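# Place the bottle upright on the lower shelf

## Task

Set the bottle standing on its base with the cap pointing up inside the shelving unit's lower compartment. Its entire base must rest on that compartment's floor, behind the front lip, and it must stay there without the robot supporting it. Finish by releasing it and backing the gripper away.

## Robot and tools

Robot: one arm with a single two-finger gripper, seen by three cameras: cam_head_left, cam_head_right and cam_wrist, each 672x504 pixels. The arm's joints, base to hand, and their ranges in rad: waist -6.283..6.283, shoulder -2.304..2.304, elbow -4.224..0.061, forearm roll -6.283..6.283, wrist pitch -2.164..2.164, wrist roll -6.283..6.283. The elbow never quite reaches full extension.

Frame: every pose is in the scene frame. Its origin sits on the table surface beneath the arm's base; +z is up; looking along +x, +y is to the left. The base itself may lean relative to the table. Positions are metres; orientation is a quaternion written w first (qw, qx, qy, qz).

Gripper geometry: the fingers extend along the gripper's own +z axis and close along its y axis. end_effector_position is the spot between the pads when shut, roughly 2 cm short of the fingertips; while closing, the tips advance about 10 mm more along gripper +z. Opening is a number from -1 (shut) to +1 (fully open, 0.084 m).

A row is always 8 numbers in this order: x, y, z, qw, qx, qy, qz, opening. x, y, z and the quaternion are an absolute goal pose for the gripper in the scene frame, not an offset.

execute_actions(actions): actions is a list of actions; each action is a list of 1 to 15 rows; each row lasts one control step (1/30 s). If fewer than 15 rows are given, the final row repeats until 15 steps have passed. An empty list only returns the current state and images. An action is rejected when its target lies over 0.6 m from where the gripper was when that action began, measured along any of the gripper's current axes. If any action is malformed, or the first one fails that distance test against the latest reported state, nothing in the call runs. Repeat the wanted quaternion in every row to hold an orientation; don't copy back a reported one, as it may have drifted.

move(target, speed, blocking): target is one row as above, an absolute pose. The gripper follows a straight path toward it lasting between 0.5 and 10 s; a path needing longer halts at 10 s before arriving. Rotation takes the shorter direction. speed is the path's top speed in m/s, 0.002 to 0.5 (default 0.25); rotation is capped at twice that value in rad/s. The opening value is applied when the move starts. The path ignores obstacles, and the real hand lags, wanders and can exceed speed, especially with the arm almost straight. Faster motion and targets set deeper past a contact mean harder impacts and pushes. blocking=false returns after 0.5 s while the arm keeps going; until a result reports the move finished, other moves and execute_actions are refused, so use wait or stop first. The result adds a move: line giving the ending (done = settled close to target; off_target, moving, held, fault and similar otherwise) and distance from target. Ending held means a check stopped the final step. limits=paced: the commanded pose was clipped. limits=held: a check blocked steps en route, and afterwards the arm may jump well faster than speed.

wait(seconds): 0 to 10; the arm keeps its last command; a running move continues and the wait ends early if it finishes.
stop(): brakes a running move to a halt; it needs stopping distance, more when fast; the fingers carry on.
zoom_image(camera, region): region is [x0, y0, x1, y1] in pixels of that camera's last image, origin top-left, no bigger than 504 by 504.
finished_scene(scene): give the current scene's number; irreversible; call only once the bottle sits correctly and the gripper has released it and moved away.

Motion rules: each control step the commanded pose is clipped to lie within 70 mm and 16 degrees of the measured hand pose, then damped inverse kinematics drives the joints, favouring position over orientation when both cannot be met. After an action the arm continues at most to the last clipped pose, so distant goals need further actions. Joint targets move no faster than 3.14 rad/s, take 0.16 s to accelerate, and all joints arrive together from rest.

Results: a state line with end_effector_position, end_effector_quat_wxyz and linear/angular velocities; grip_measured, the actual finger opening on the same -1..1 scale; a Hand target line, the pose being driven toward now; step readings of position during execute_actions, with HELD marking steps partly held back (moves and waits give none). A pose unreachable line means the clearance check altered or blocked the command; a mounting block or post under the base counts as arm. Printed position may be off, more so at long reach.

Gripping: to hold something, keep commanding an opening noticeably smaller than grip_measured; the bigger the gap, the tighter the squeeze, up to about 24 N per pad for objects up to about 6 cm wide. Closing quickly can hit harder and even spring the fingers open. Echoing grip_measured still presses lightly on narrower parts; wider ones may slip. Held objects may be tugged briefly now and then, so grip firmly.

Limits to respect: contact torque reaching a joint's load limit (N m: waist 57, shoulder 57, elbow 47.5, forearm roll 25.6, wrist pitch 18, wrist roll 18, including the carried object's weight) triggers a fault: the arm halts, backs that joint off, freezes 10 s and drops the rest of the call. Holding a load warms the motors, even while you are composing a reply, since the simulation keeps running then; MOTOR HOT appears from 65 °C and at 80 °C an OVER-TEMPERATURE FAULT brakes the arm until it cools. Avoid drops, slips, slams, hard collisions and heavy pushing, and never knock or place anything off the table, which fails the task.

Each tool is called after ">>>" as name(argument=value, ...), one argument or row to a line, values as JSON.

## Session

>>> execute_actions(
  actions=[],
)

Scene clock: 0.00 s.
end_effector_position=(+0.4595, +0.4108, +0.3816) grip_measured=+1.00 end_effector_quat_wxyz=(-0.106, -0.297, +0.949, +0.022) end_effector_velocity=(-0.000, -0.000, -0.000) end_effector_angular_velocity=(+0.000, +0.001, -0.000)
Joint positions: [ 0.01   0.533 -0.747  0.703 -1.076  2.295  0.084]
Joint velocities: [ 0.001  0.     0.001  0.     0.     0.    -0.   ]
Hand target: +0.459, +0.411, +0.382; -0.106, -0.297, +0.949, +0.022

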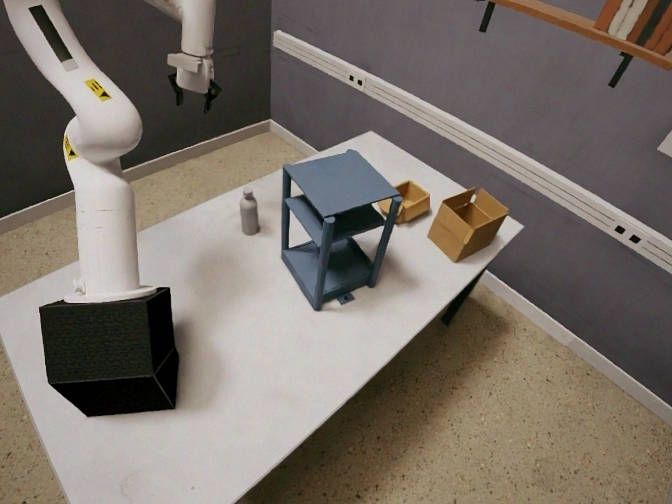

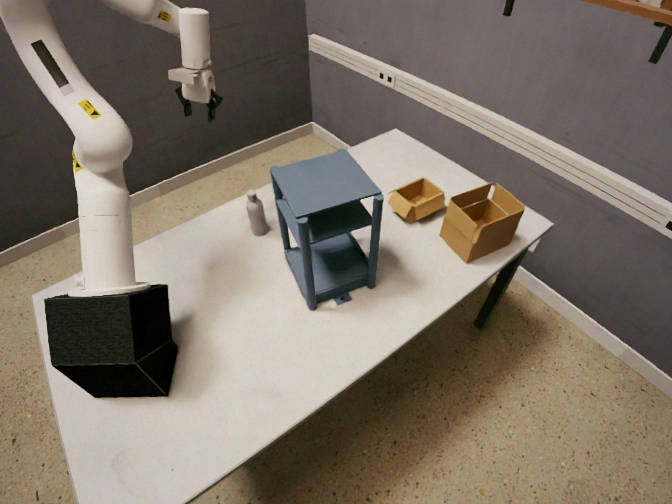

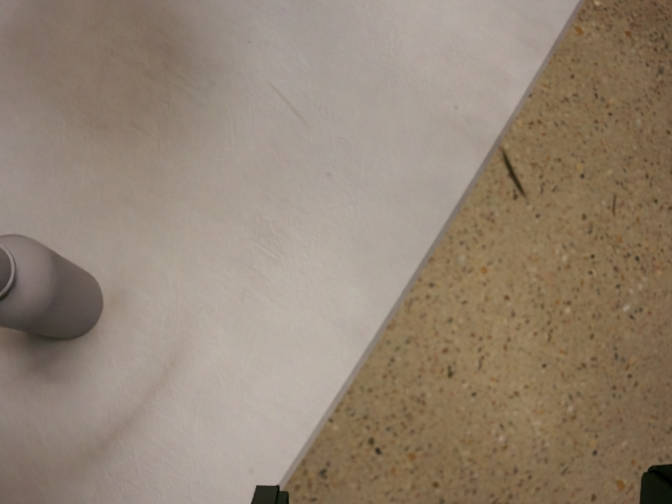

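>>> move(
  target=[0.522,0.34,0.075,0.446,0.515,-0.636,0.361,1],
)

>>> move(
  target=[0.505,0.26,0.075,0.446,0.515,-0.636,0.361,1],
  speed=0.15,
)

Scene clock: 6.13 s.
end_effector_position=(+0.5220, +0.3412, +0.0752) grip_measured=+1.00 end_effector_quat_wxyz=(-0.445, -0.516, +0.637, -0.361) end_effector_velocity=(-0.000, -0.000, -0.001) end_effector_angular_velocity=(-0.004, +0.003, +0.003)
Joint positions: [ 0.625 -0.566 -1.385 -0.489 -1.159  2.952  0.084]
Joint velocities: [ 0.002 -0.005 -0.004 -0.002 -0.004 -0.    -0.   ]
Hand target: +0.522, +0.341, +0.075; -0.445, -0.516, +0.637, -0.361
Off the commanded pose: 0.001 m, 0 deg.
move: done

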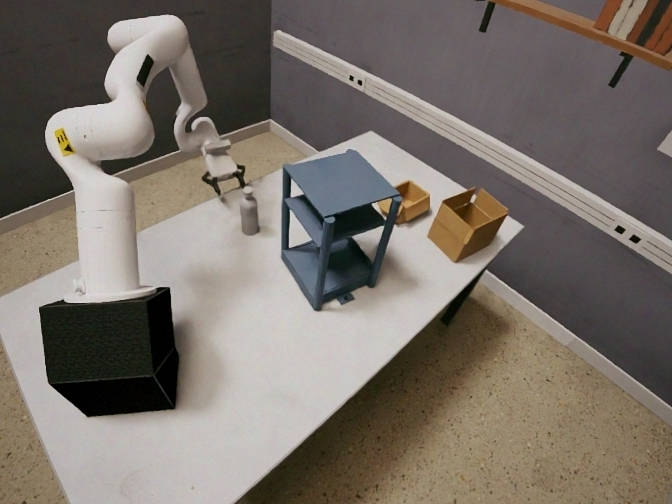

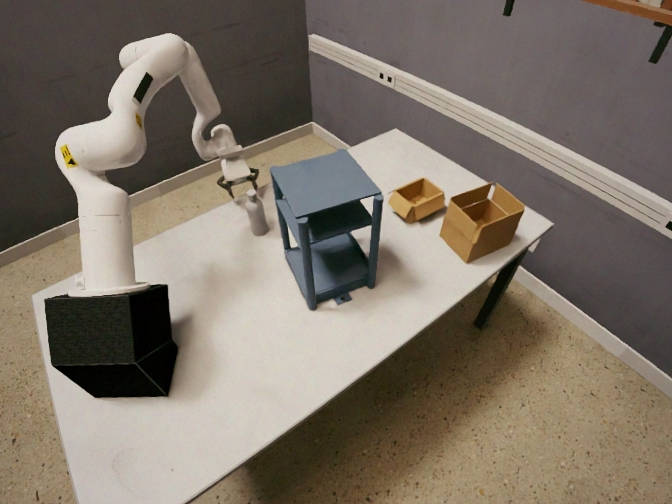

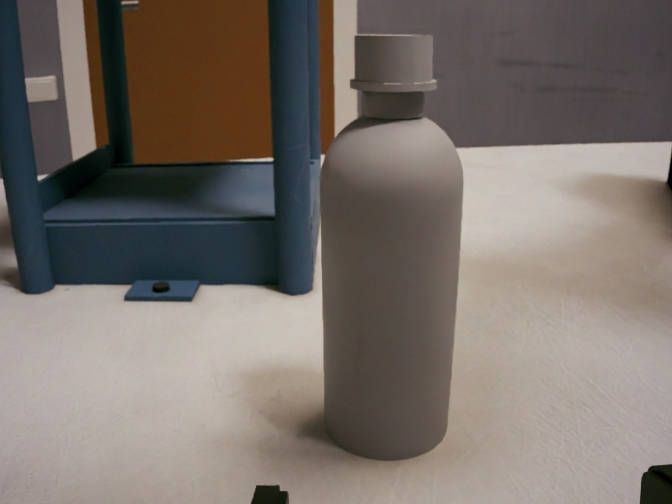

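Scene clock: 7.07 s.
end_effector_position=(+0.5052, +0.2603, +0.0749) grip_measured=+1.00 end_effector_quat_wxyz=(-0.446, -0.515, +0.636, -0.361) end_effector_velocity=(-0.000, -0.001, -0.000) end_effector_angular_velocity=(+0.001, -0.000, +0.000)
Joint positions: [ 0.55  -0.54  -1.206 -0.56  -1.005  2.987  0.084]
Joint velocities: [-0.002 -0.     0.002 -0.002  0.004  0.001  0.   ]
Hand target: +0.505, +0.260, +0.075; -0.446, -0.515, +0.636, -0.361
Off the commanded pose: 0.000 m, 0 deg.
move: done

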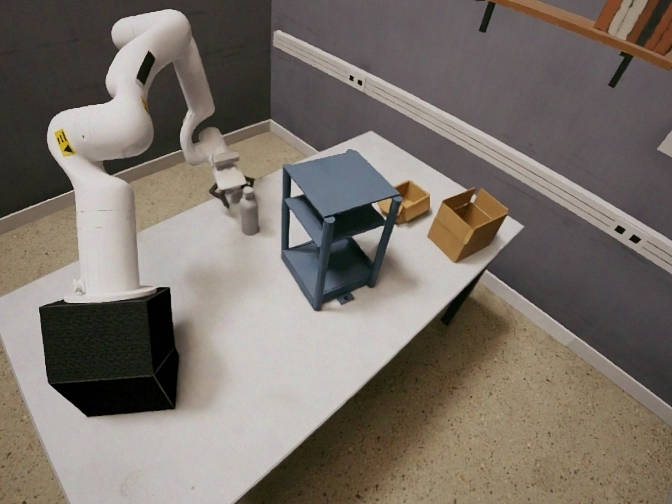

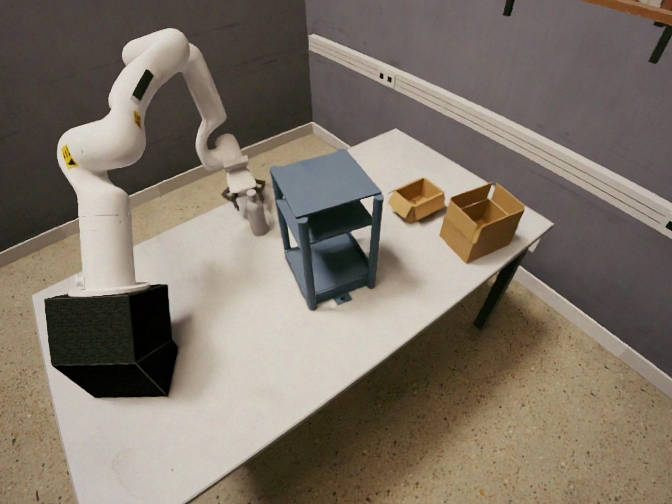

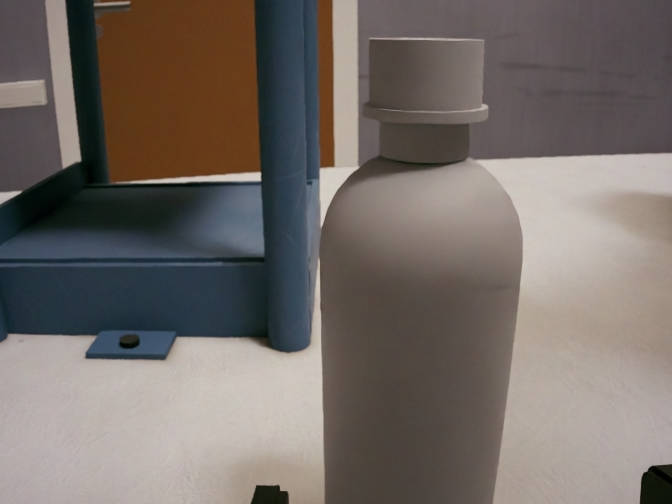

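>>> move(
  target=[0.491,0.179,0.075,0.446,0.515,-0.636,0.361,1],
  speed=0.12,
)

>>> execute_actions(
  actions=[
    [[0.491,0.179,0.075,0.446,0.515,-0.636,0.361,0.45]],
    [[0.491,0.179,0.075,0.446,0.515,-0.636,0.361,-0.4]],
  ],
)

>>> move(
  target=[0.495,0.177,0.1,0.446,0.515,-0.636,0.361,-0.4],
  speed=0.1,
)

>>> move(
  target=[0.613,0.078,0.134,0.446,0.515,-0.636,0.361,-0.4],
  speed=0.15,
)

Scene clock: 13.63 s.
end_effector_position=(+0.4912, +0.1793, +0.0749) grip_measured=+1.00 end_effector_quat_wxyz=(-0.446, -0.515, +0.636, -0.361) end_effector_velocity=(-0.000, -0.001, -0.000) end_effector_angular_velocity=(+0.001, +0.000, +0.000)
Joint positions: [ 0.46  -0.547 -1.069 -0.666 -0.859  3.04   0.084]
Joint velocities: [-0.001 -0.001  0.002 -0.003  0.004  0.001 -0.   ]
Hand target: +0.491, +0.179, +0.075; -0.446, -0.515, +0.636, -0.361
Off the commanded pose: 0.000 m, 0 deg.
move: done

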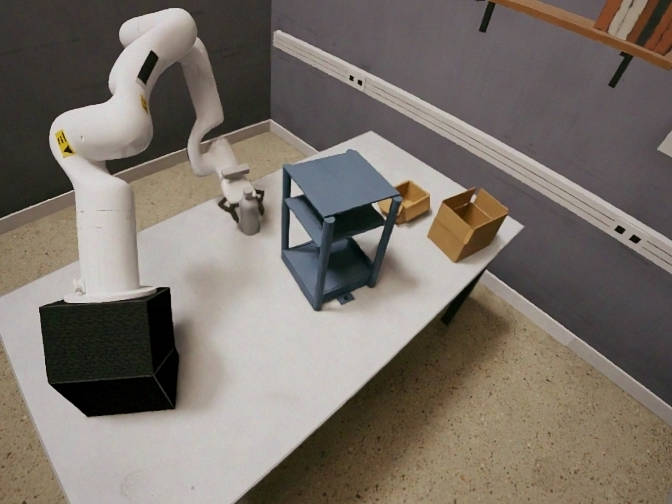

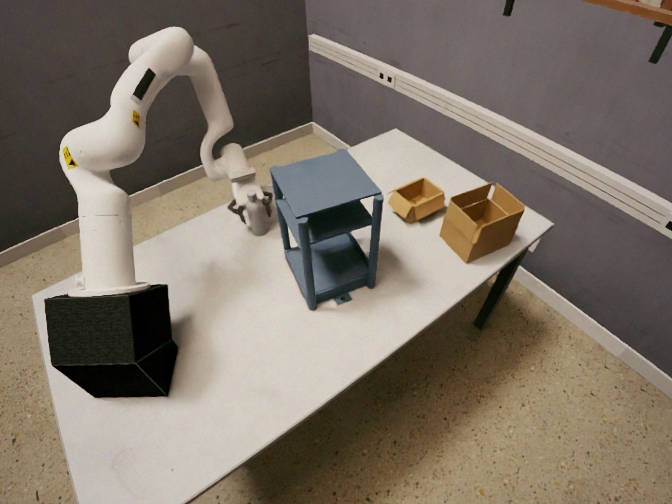

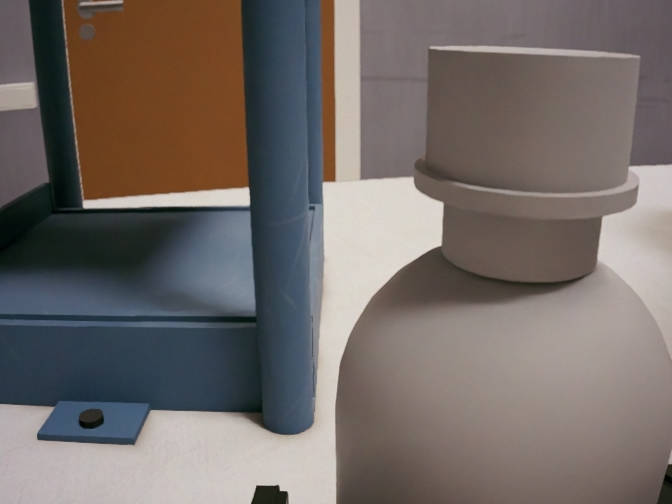

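Scene clock: 14.63 s.
end_effector_position=(+0.4910, +0.1790, +0.0750) grip_measured=+0.37 end_effector_quat_wxyz=(-0.446, -0.515, +0.636, -0.361) end_effector_velocity=(-0.000, +0.001, -0.000) end_effector_angular_velocity=(+0.002, -0.000, +0.001)
Joint positions: [ 0.46  -0.547 -1.068 -0.666 -0.858  3.04   0.06 ]
Joint velocities: [ 0.001  0.001  0.     0.     0.002 -0.001  0.   ]
Hand target: +0.491, +0.179, +0.075; -0.446, -0.515, +0.636, -0.361
Off the commanded pose: 0.000 m, 0 deg.
Step readings (end_effector_position; steps 1 to 15: 1st action; 16 to 30: 2nd action):
0: (+0.4912, +0.1793, +0.0749)
1: (+0.4912, +0.1793, +0.0749)
2: (+0.4912, +0.1792, +0.0749)
4: (+0.4911, +0.1791, +0.0749)
8: (+0.4912, +0.1791, +0.0750)
15: (+0.4910, +0.1790, +0.0750)
16: (+0.4911, +0.1790, +0.0750)
17: (+0.4910, +0.1790, +0.0750)
19: (+0.4910, +0.1790, +0.0750)
23: (+0.4910, +0.1790, +0.0750)
30: end_effector_position above

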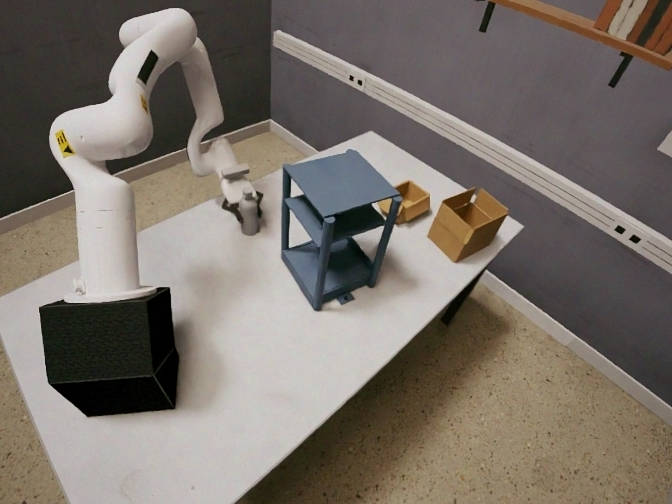

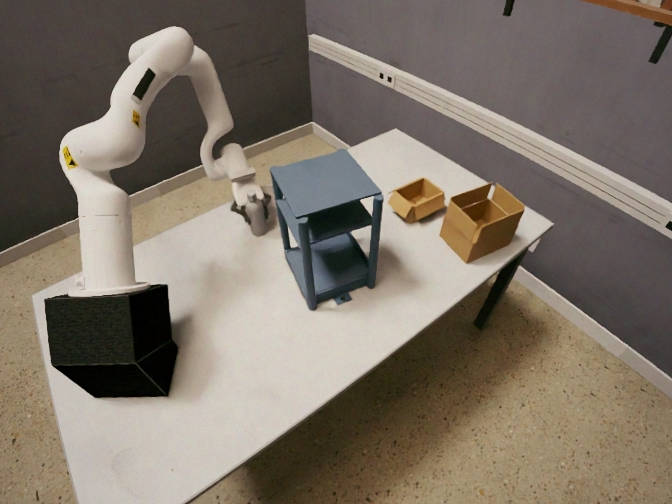

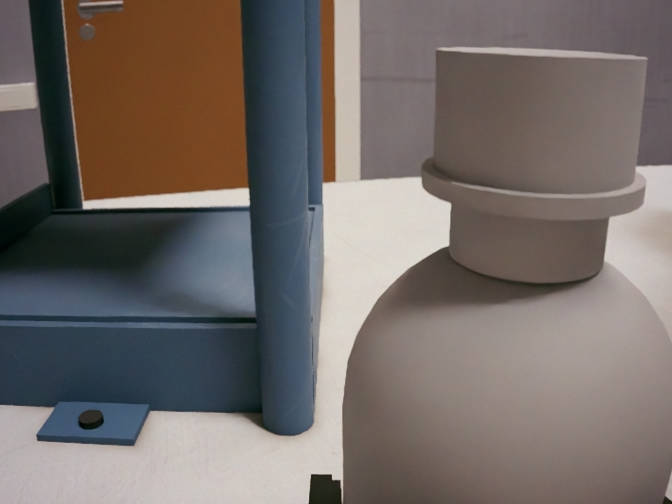

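Scene clock: 15.40 s.
end_effector_position=(+0.4950, +0.1769, +0.0999) grip_measured=+0.37 end_effector_quat_wxyz=(-0.446, -0.515, +0.636, -0.361) end_effector_velocity=(-0.000, +0.000, +0.000) end_effector_angular_velocity=(+0.001, +0.001, +0.000)
Joint positions: [ 0.439 -0.489 -1.03  -0.667 -0.867  3.014  0.06 ]
Joint velocities: [ 0.     0.001  0.001  0.     0.    -0.001 -0.   ]
Hand target: +0.495, +0.177, +0.100; -0.446, -0.515, +0.636, -0.361
Off the commanded pose: 0.000 m, 0 deg.
move: done

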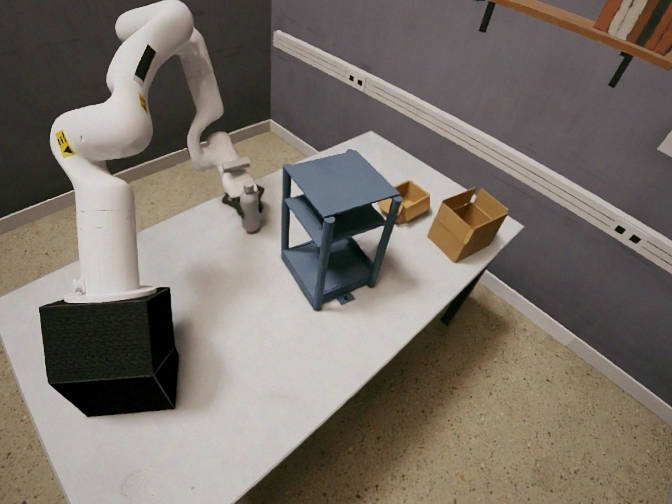

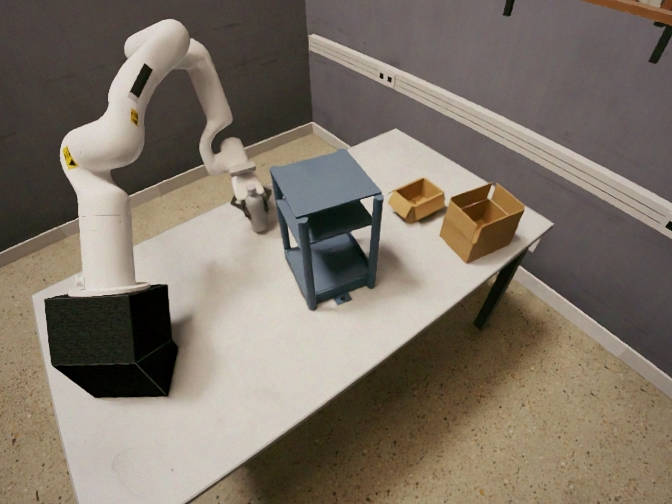

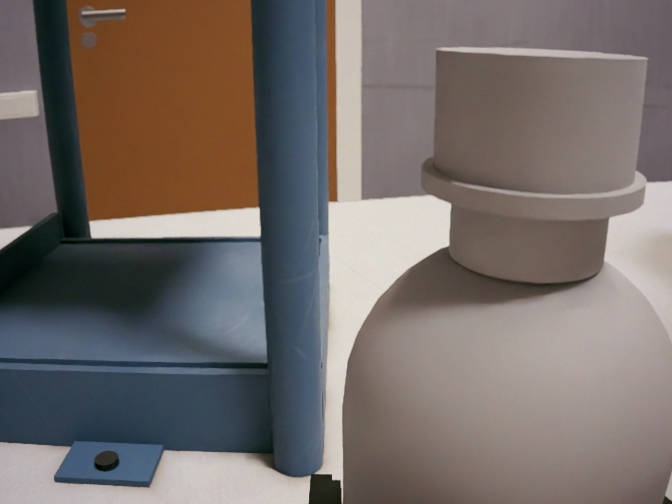

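Scene clock: 16.87 s.
end_effector_position=(+0.6132, +0.0785, +0.1336) grip_measured=+0.37 end_effector_quat_wxyz=(-0.446, -0.515, +0.636, -0.361) end_effector_velocity=(+0.001, -0.001, +0.001) end_effector_angular_velocity=(-0.002, +0.000, -0.001)
Joint positions: [ 0.174 -0.581 -1.206 -0.745 -0.836  2.794  0.06 ]
Joint velocities: [-0.002 -0.001 -0.002  0.    -0.002 -0.002 -0.   ]
Hand target: +0.613, +0.078, +0.134; -0.446, -0.515, +0.636, -0.361
Off the commanded pose: 0.001 m, 0 deg.
move: done

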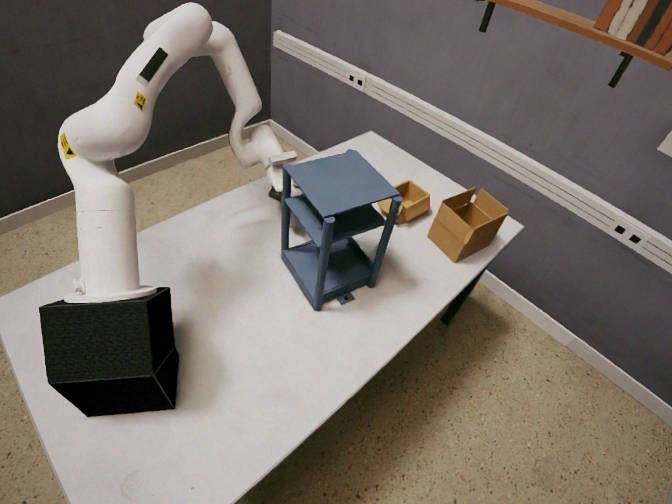

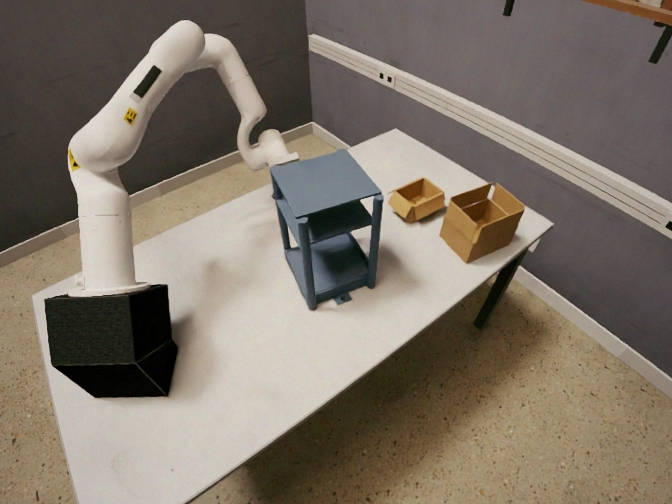

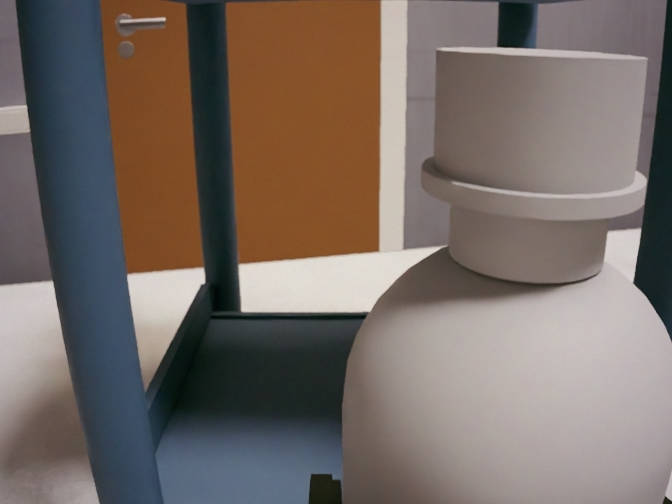

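>>> move(
  target=[0.597,-0.067,0.134,0.446,0.515,-0.636,0.361,-0.4],
  speed=0.1,
)

>>> move(
  target=[0.597,-0.067,0.121,0.446,0.515,-0.636,0.361,-0.4],
  speed=0.02,
)

Scene clock: 21.40 s.
end_effector_position=(+0.5974, -0.0667, +0.1337) grip_measured=+0.37 end_effector_quat_wxyz=(-0.446, -0.515, +0.636, -0.361) end_effector_velocity=(+0.000, -0.001, -0.000) end_effector_angular_velocity=(+0.001, -0.001, +0.000)
Joint positions: [-0.021 -0.707 -1.149 -0.995 -0.642  2.905  0.06 ]
Joint velocities: [-0.001 -0.001 -0.    -0.002  0.002  0.002 -0.   ]
Hand target: +0.597, -0.067, +0.134; -0.446, -0.515, +0.636, -0.361
Off the commanded pose: 0.001 m, 0 deg.
move: done

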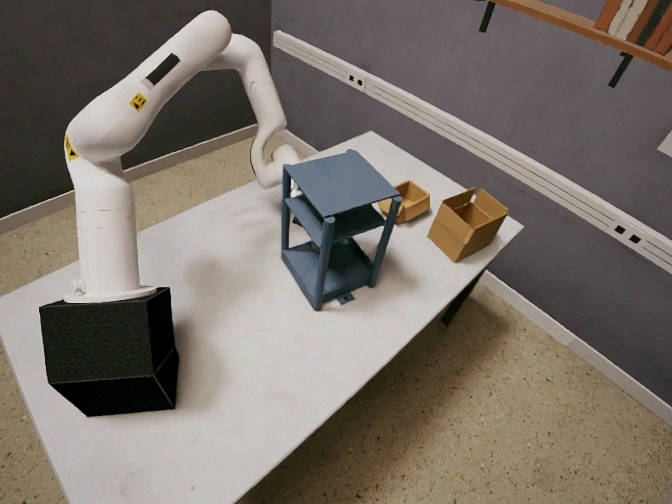

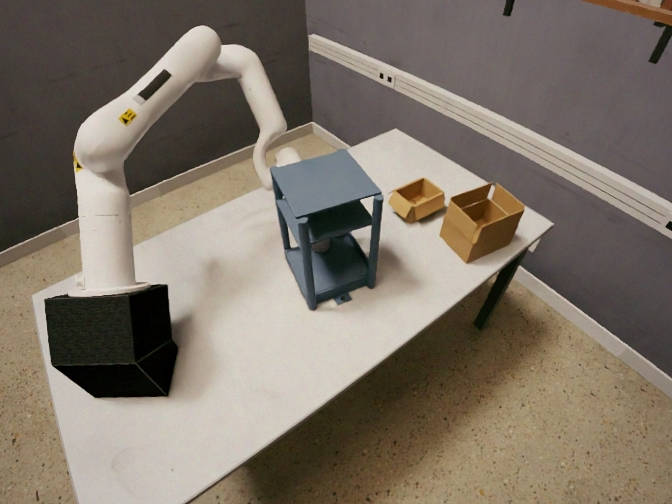

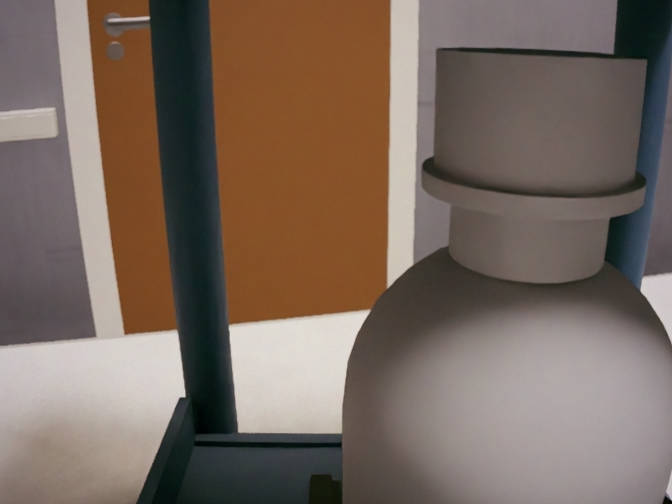

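Scene clock: 22.30 s.
end_effector_position=(+0.5964, -0.0679, +0.1229) grip_measured=+0.37 end_effector_quat_wxyz=(-0.449, -0.513, +0.635, -0.362) end_effector_velocity=(-0.000, +0.001, -0.001) end_effector_angular_velocity=(-0.005, +0.002, +0.001)
Joint positions: [-0.009 -0.733 -1.167 -0.996 -0.649  2.921  0.06 ]
Joint velocities: [ 0.003 -0.003 -0.003 -0.    -0.007  0.002 -0.   ]
Hand target: +0.597, -0.067, +0.121; -0.446, -0.515, +0.636, -0.361
Off the commanded pose: 0.002 m, 0 deg.
move: done

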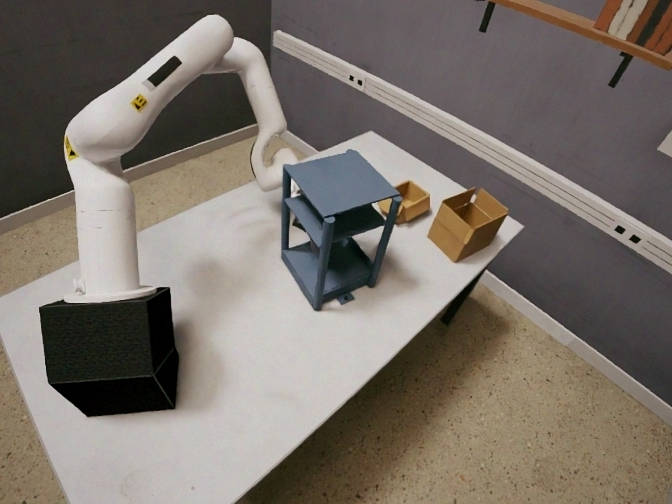

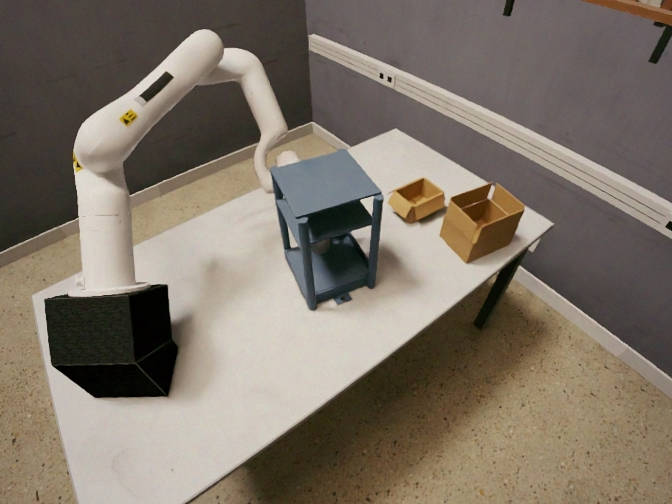

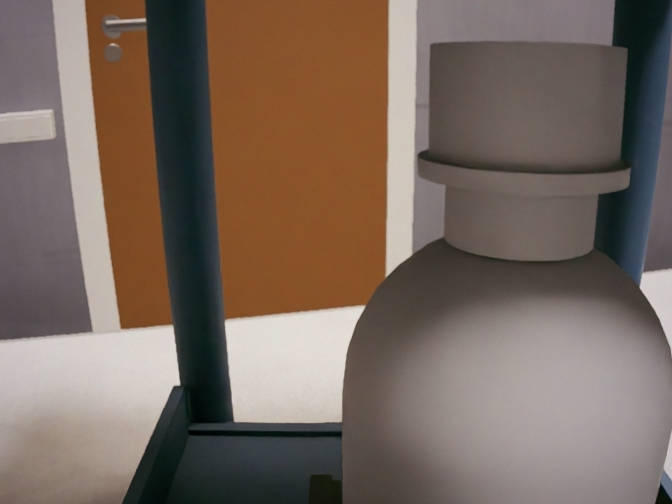

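>>> execute_actions(
  actions=[
    [[0.597,-0.067,0.123,0.446,0.515,-0.636,0.361,0.8]],
  ],
)

>>> move(
  target=[0.641,0.14,0.13,0.446,0.515,-0.636,0.361,0.8],
  speed=0.2,
)

Scene clock: 28.07 s.
end_effector_position=(+0.5970, -0.0668, +0.1227) grip_measured=+0.80 end_effector_quat_wxyz=(-0.446, -0.516, +0.636, -0.361) end_effector_velocity=(-0.000, -0.001, +0.002) end_effector_angular_velocity=(-0.007, +0.001, -0.002)
Joint positions: [-0.01  -0.729 -1.165 -0.996 -0.642  2.919  0.077]
Joint velocities: [-0.001  0.     0.    -0.001 -0.007  0.001  0.   ]
Hand target: +0.597, -0.067, +0.123; -0.446, -0.515, +0.636, -0.361
Off the commanded pose: 0.000 m, 0 deg.
Step readings (end_effector_position):
0: (+0.5964, -0.0676, +0.1229)
1: (+0.5964, -0.0676, +0.1230)
2: (+0.5966, -0.0672, +0.1223)
4: (+0.5972, -0.0657, +0.1207)
8: (+0.5973, -0.0661, +0.1216)
15: end_effector_position above

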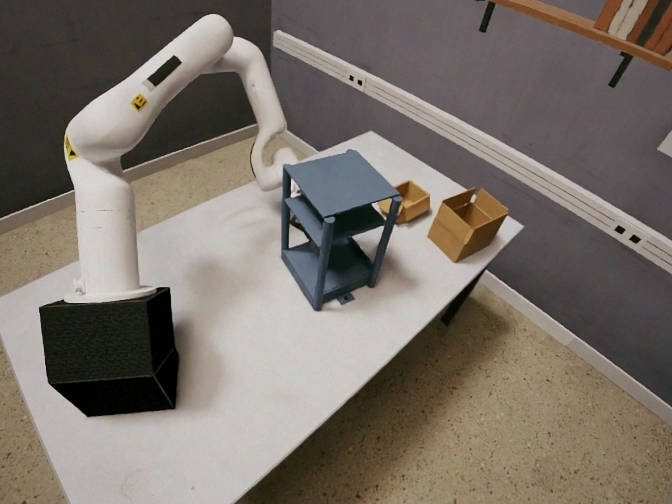

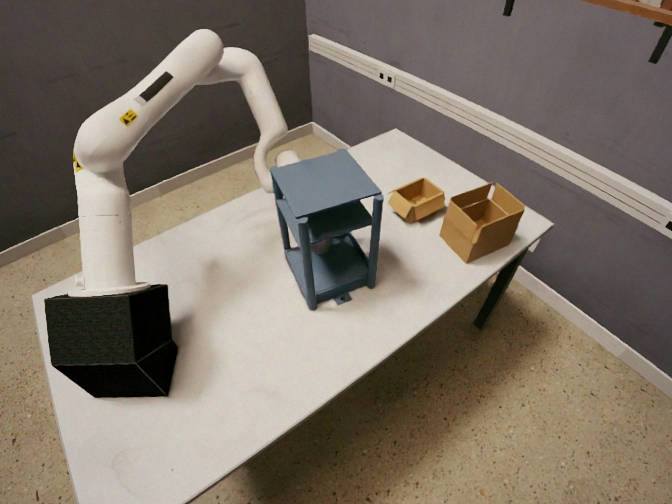

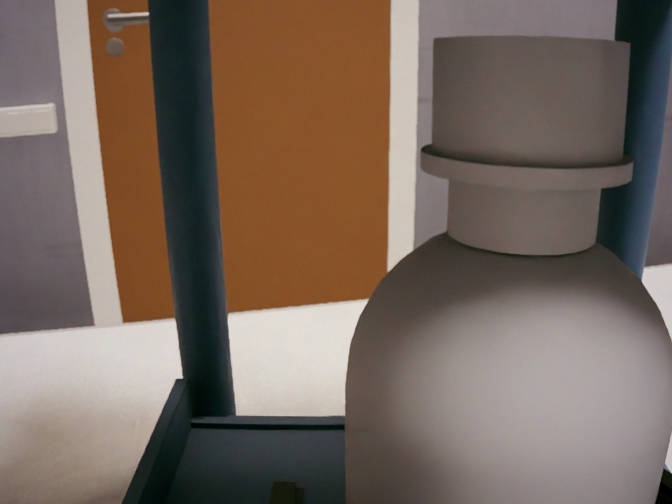

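Scene clock: 29.53 s.
end_effector_position=(+0.6404, +0.1395, +0.1303) grip_measured=+0.80 end_effector_quat_wxyz=(-0.446, -0.515, +0.636, -0.361) end_effector_velocity=(+0.001, +0.002, +0.000) end_effector_angular_velocity=(+0.001, -0.001, +0.001)
Joint positions: [ 0.239 -0.589 -1.334 -0.657 -0.955  2.735  0.077]
Joint velocities: [ 0.002  0.001 -0.003  0.002 -0.004 -0.001 -0.   ]
Hand target: +0.641, +0.140, +0.130; -0.446, -0.515, +0.636, -0.361
Off the commanded pose: 0.001 m, 0 deg.
move: done

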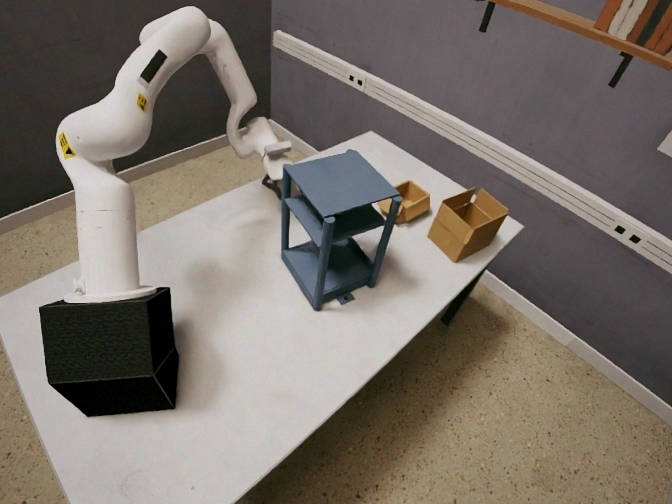

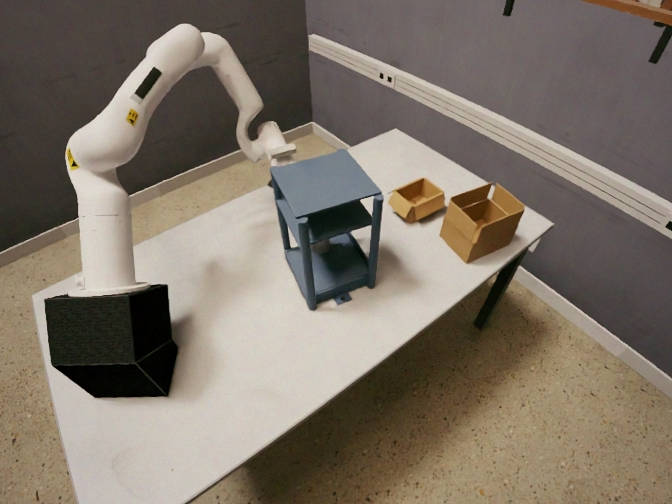

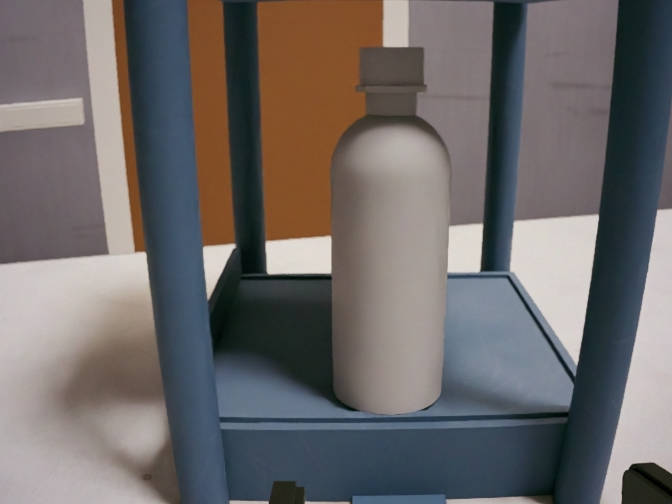

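>>> move(
  target=[0.596,-0.071,0.123,0.446,0.515,-0.636,0.361,0.8],
  speed=0.17,
)

>>> execute_actions(
  actions=[
    [[0.596,-0.071,0.123,0.446,0.515,-0.636,0.361,0]],
    [[0.596,-0.071,0.126,0.446,0.515,-0.636,0.361,0],[0.596,-0.071,0.126,0.446,0.515,-0.636,0.361,0],[0.596,-0.071,0.126,0.446,0.515,-0.636,0.361,0],[0.5955,-0.074,0.126,0.446,0.515,-0.636,0.361,0],[0.595,-0.077,0.126,0.446,0.515,-0.636,0.361,0],[0.594,-0.08,0.126,0.446,0.515,-0.636,0.361,0],[0.5935,-0.083,0.126,0.446,0.515,-0.636,0.361,0],[0.593,-0.086,0.126,0.446,0.515,-0.636,0.361,0],[0.592,-0.089,0.126,0.446,0.515,-0.636,0.361,0],[0.592,-0.091,0.126,0.446,0.515,-0.636,0.361,0]],
    [[0.592,-0.091,0.1235,0.446,0.515,-0.636,0.361,0]],
    [[0.592,-0.091,0.1235,0.446,0.515,-0.636,0.361,0.8]],
  ],
)

>>> move(
  target=[0.639,0.13,0.13,0.446,0.515,-0.636,0.361,0.8],
)

Scene clock: 37.80 s.
end_effector_position=(+0.5966, -0.0706, +0.1227) grip_measured=+0.80 end_effector_quat_wxyz=(-0.446, -0.515, +0.636, -0.361) end_effector_velocity=(-0.000, -0.002, +0.000) end_effector_angular_velocity=(-0.001, -0.000, -0.001)
Joint positions: [-0.015 -0.734 -1.165 -1.003 -0.638  2.922  0.077]
Joint velocities: [-0.003 -0.002  0.    -0.004  0.001  0.003 -0.   ]
Hand target: +0.596, -0.071, +0.123; -0.446, -0.515, +0.636, -0.361
Off the commanded pose: 0.001 m, 0 deg.
move: done

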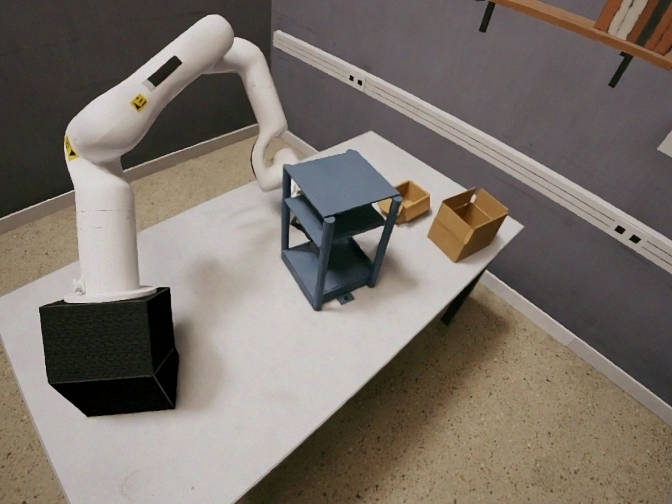

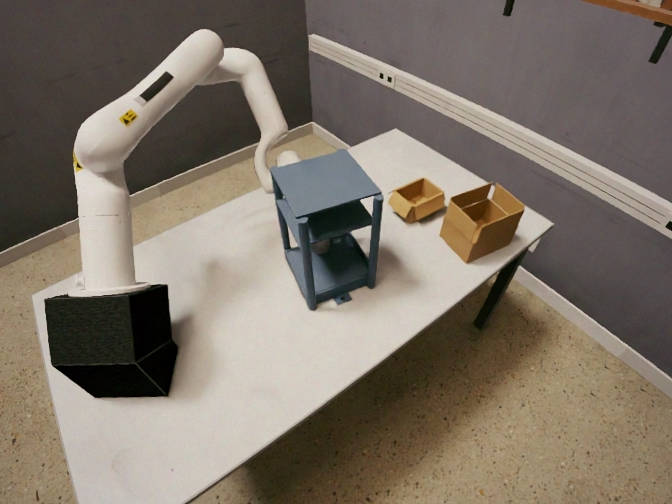

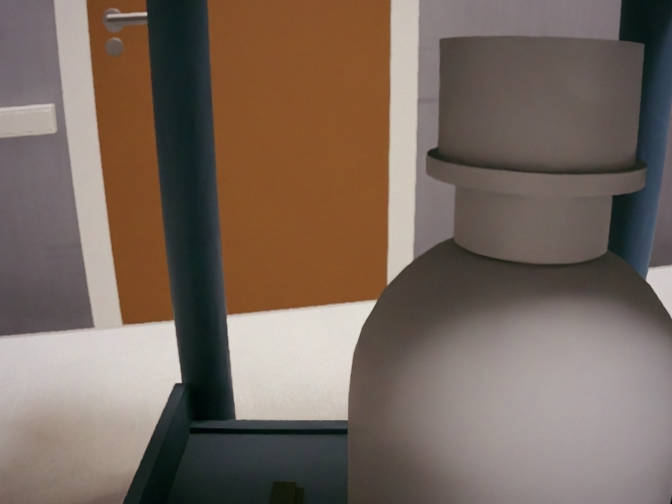

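Scene clock: 39.80 s.
end_effector_position=(+0.5920, -0.0910, +0.1235) grip_measured=+0.80 end_effector_quat_wxyz=(-0.446, -0.515, +0.636, -0.361) end_effector_velocity=(+0.000, +0.000, -0.000) end_effector_angular_velocity=(+0.003, -0.001, -0.000)
Joint positions: [-0.042 -0.754 -1.16  -1.052 -0.616  2.951  0.077]
Joint velocities: [-0.     0.001  0.     0.001  0.003  0.    -0.   ]
Hand target: +0.592, -0.091, +0.123; -0.446, -0.515, +0.636, -0.361
Off the commanded pose: 0.000 m, 0 deg.
Step readings (end_effector_position; steps 1 to 15: 1st action; 16 to 30: 2nd action; 31 to 45: 3rd action; 46 to 60: 4th action):
0: (+0.5966, -0.0706, +0.1227)
1: (+0.5966, -0.0707, +0.1227)
2: (+0.5965, -0.0707, +0.1227)
4: (+0.5962, -0.0709, +0.1229)
8: (+0.5961, -0.0709, +0.1229)
15: (+0.5960, -0.0710, +0.1229)
16: (+0.5960, -0.0710, +0.1230)
17: (+0.5959, -0.0710, +0.1233)
19: (+0.5959, -0.0710, +0.1249)
23: (+0.5948, -0.0773, +0.1258)
30: (+0.5918, -0.0907, +0.1260)
31: (+0.5920, -0.0908, +0.1260)
32: (+0.5921, -0.0908, +0.1256)
34: (+0.5921, -0.0908, +0.1241)
38: (+0.5920, -0.0909, +0.1235)
45: (+0.5920, -0.0910, +0.1235)
46: (+0.5920, -0.0910, +0.1235)
47: (+0.5920, -0.0910, +0.1236)
49: (+0.5921, -0.0910, +0.1238)
53: (+0.5920, -0.0911, +0.1237)
60: end_effector_position above

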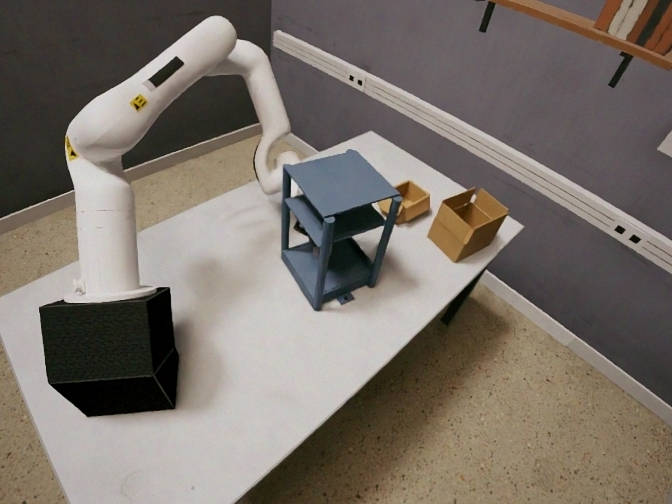

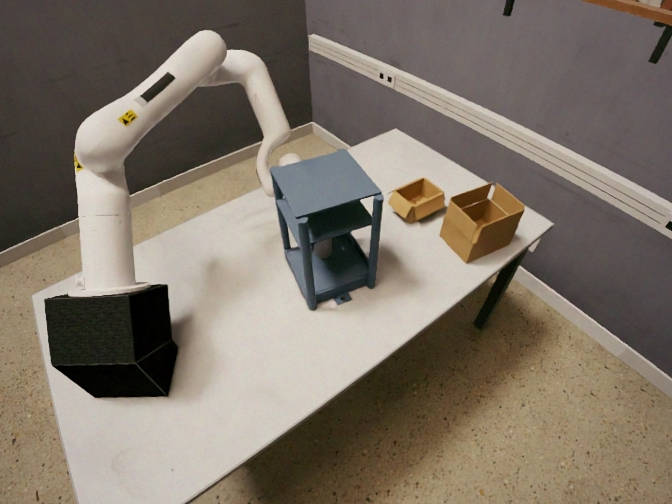

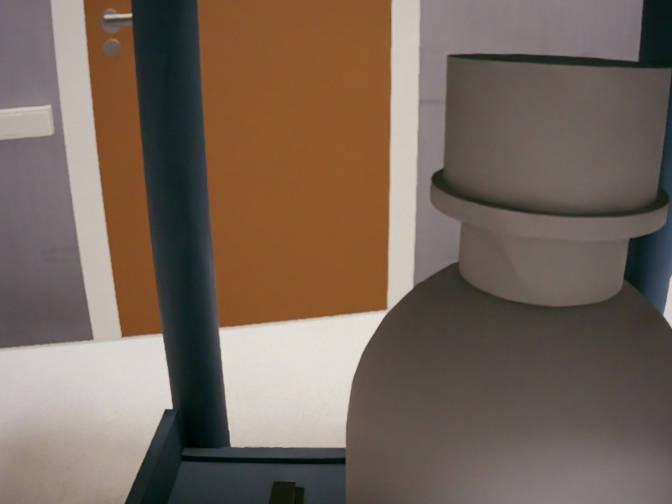

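Scene clock: 41.17 s.
end_effector_position=(+0.6384, +0.1295, +0.1303) grip_measured=+0.80 end_effector_quat_wxyz=(-0.446, -0.515, +0.636, -0.361) end_effector_velocity=(+0.001, +0.003, +0.000) end_effector_angular_velocity=(+0.003, -0.003, +0.002)
Joint positions: [ 0.227 -0.59  -1.32  -0.668 -0.938  2.74   0.077]
Joint velocities: [ 0.002  0.002 -0.003  0.002 -0.001 -0.001  0.   ]
Hand target: +0.639, +0.130, +0.130; -0.446, -0.515, +0.636, -0.361
Off the commanded pose: 0.001 m, 0 deg.
move: done

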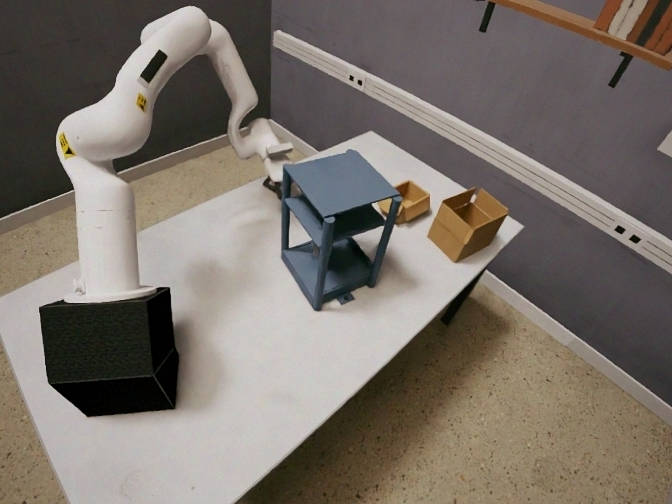

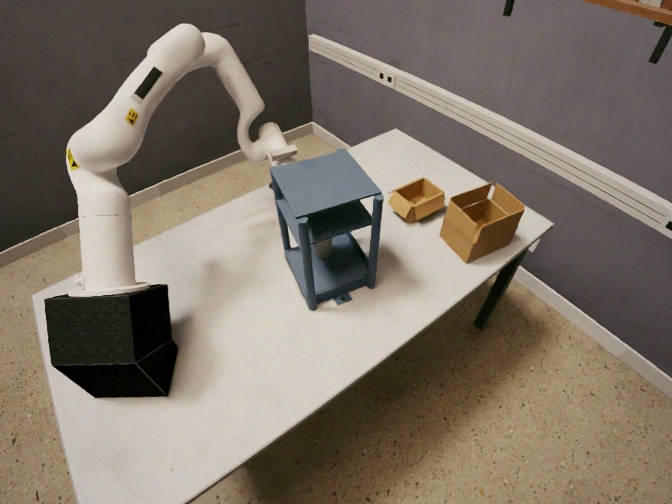

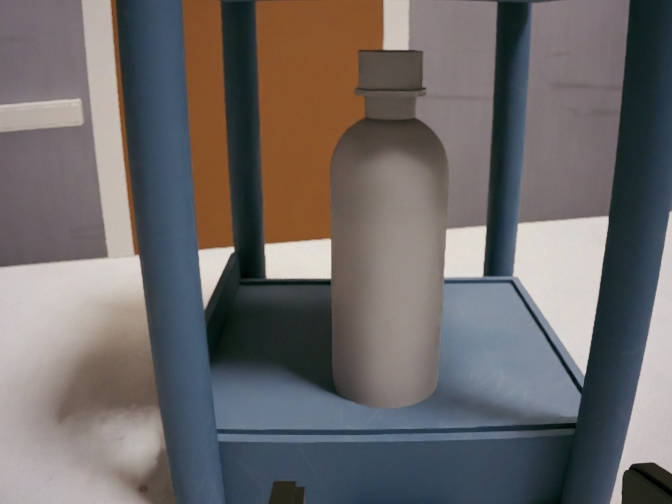

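>>> finished_scene(
  scene=2,
)

The scene is finished: the task was done.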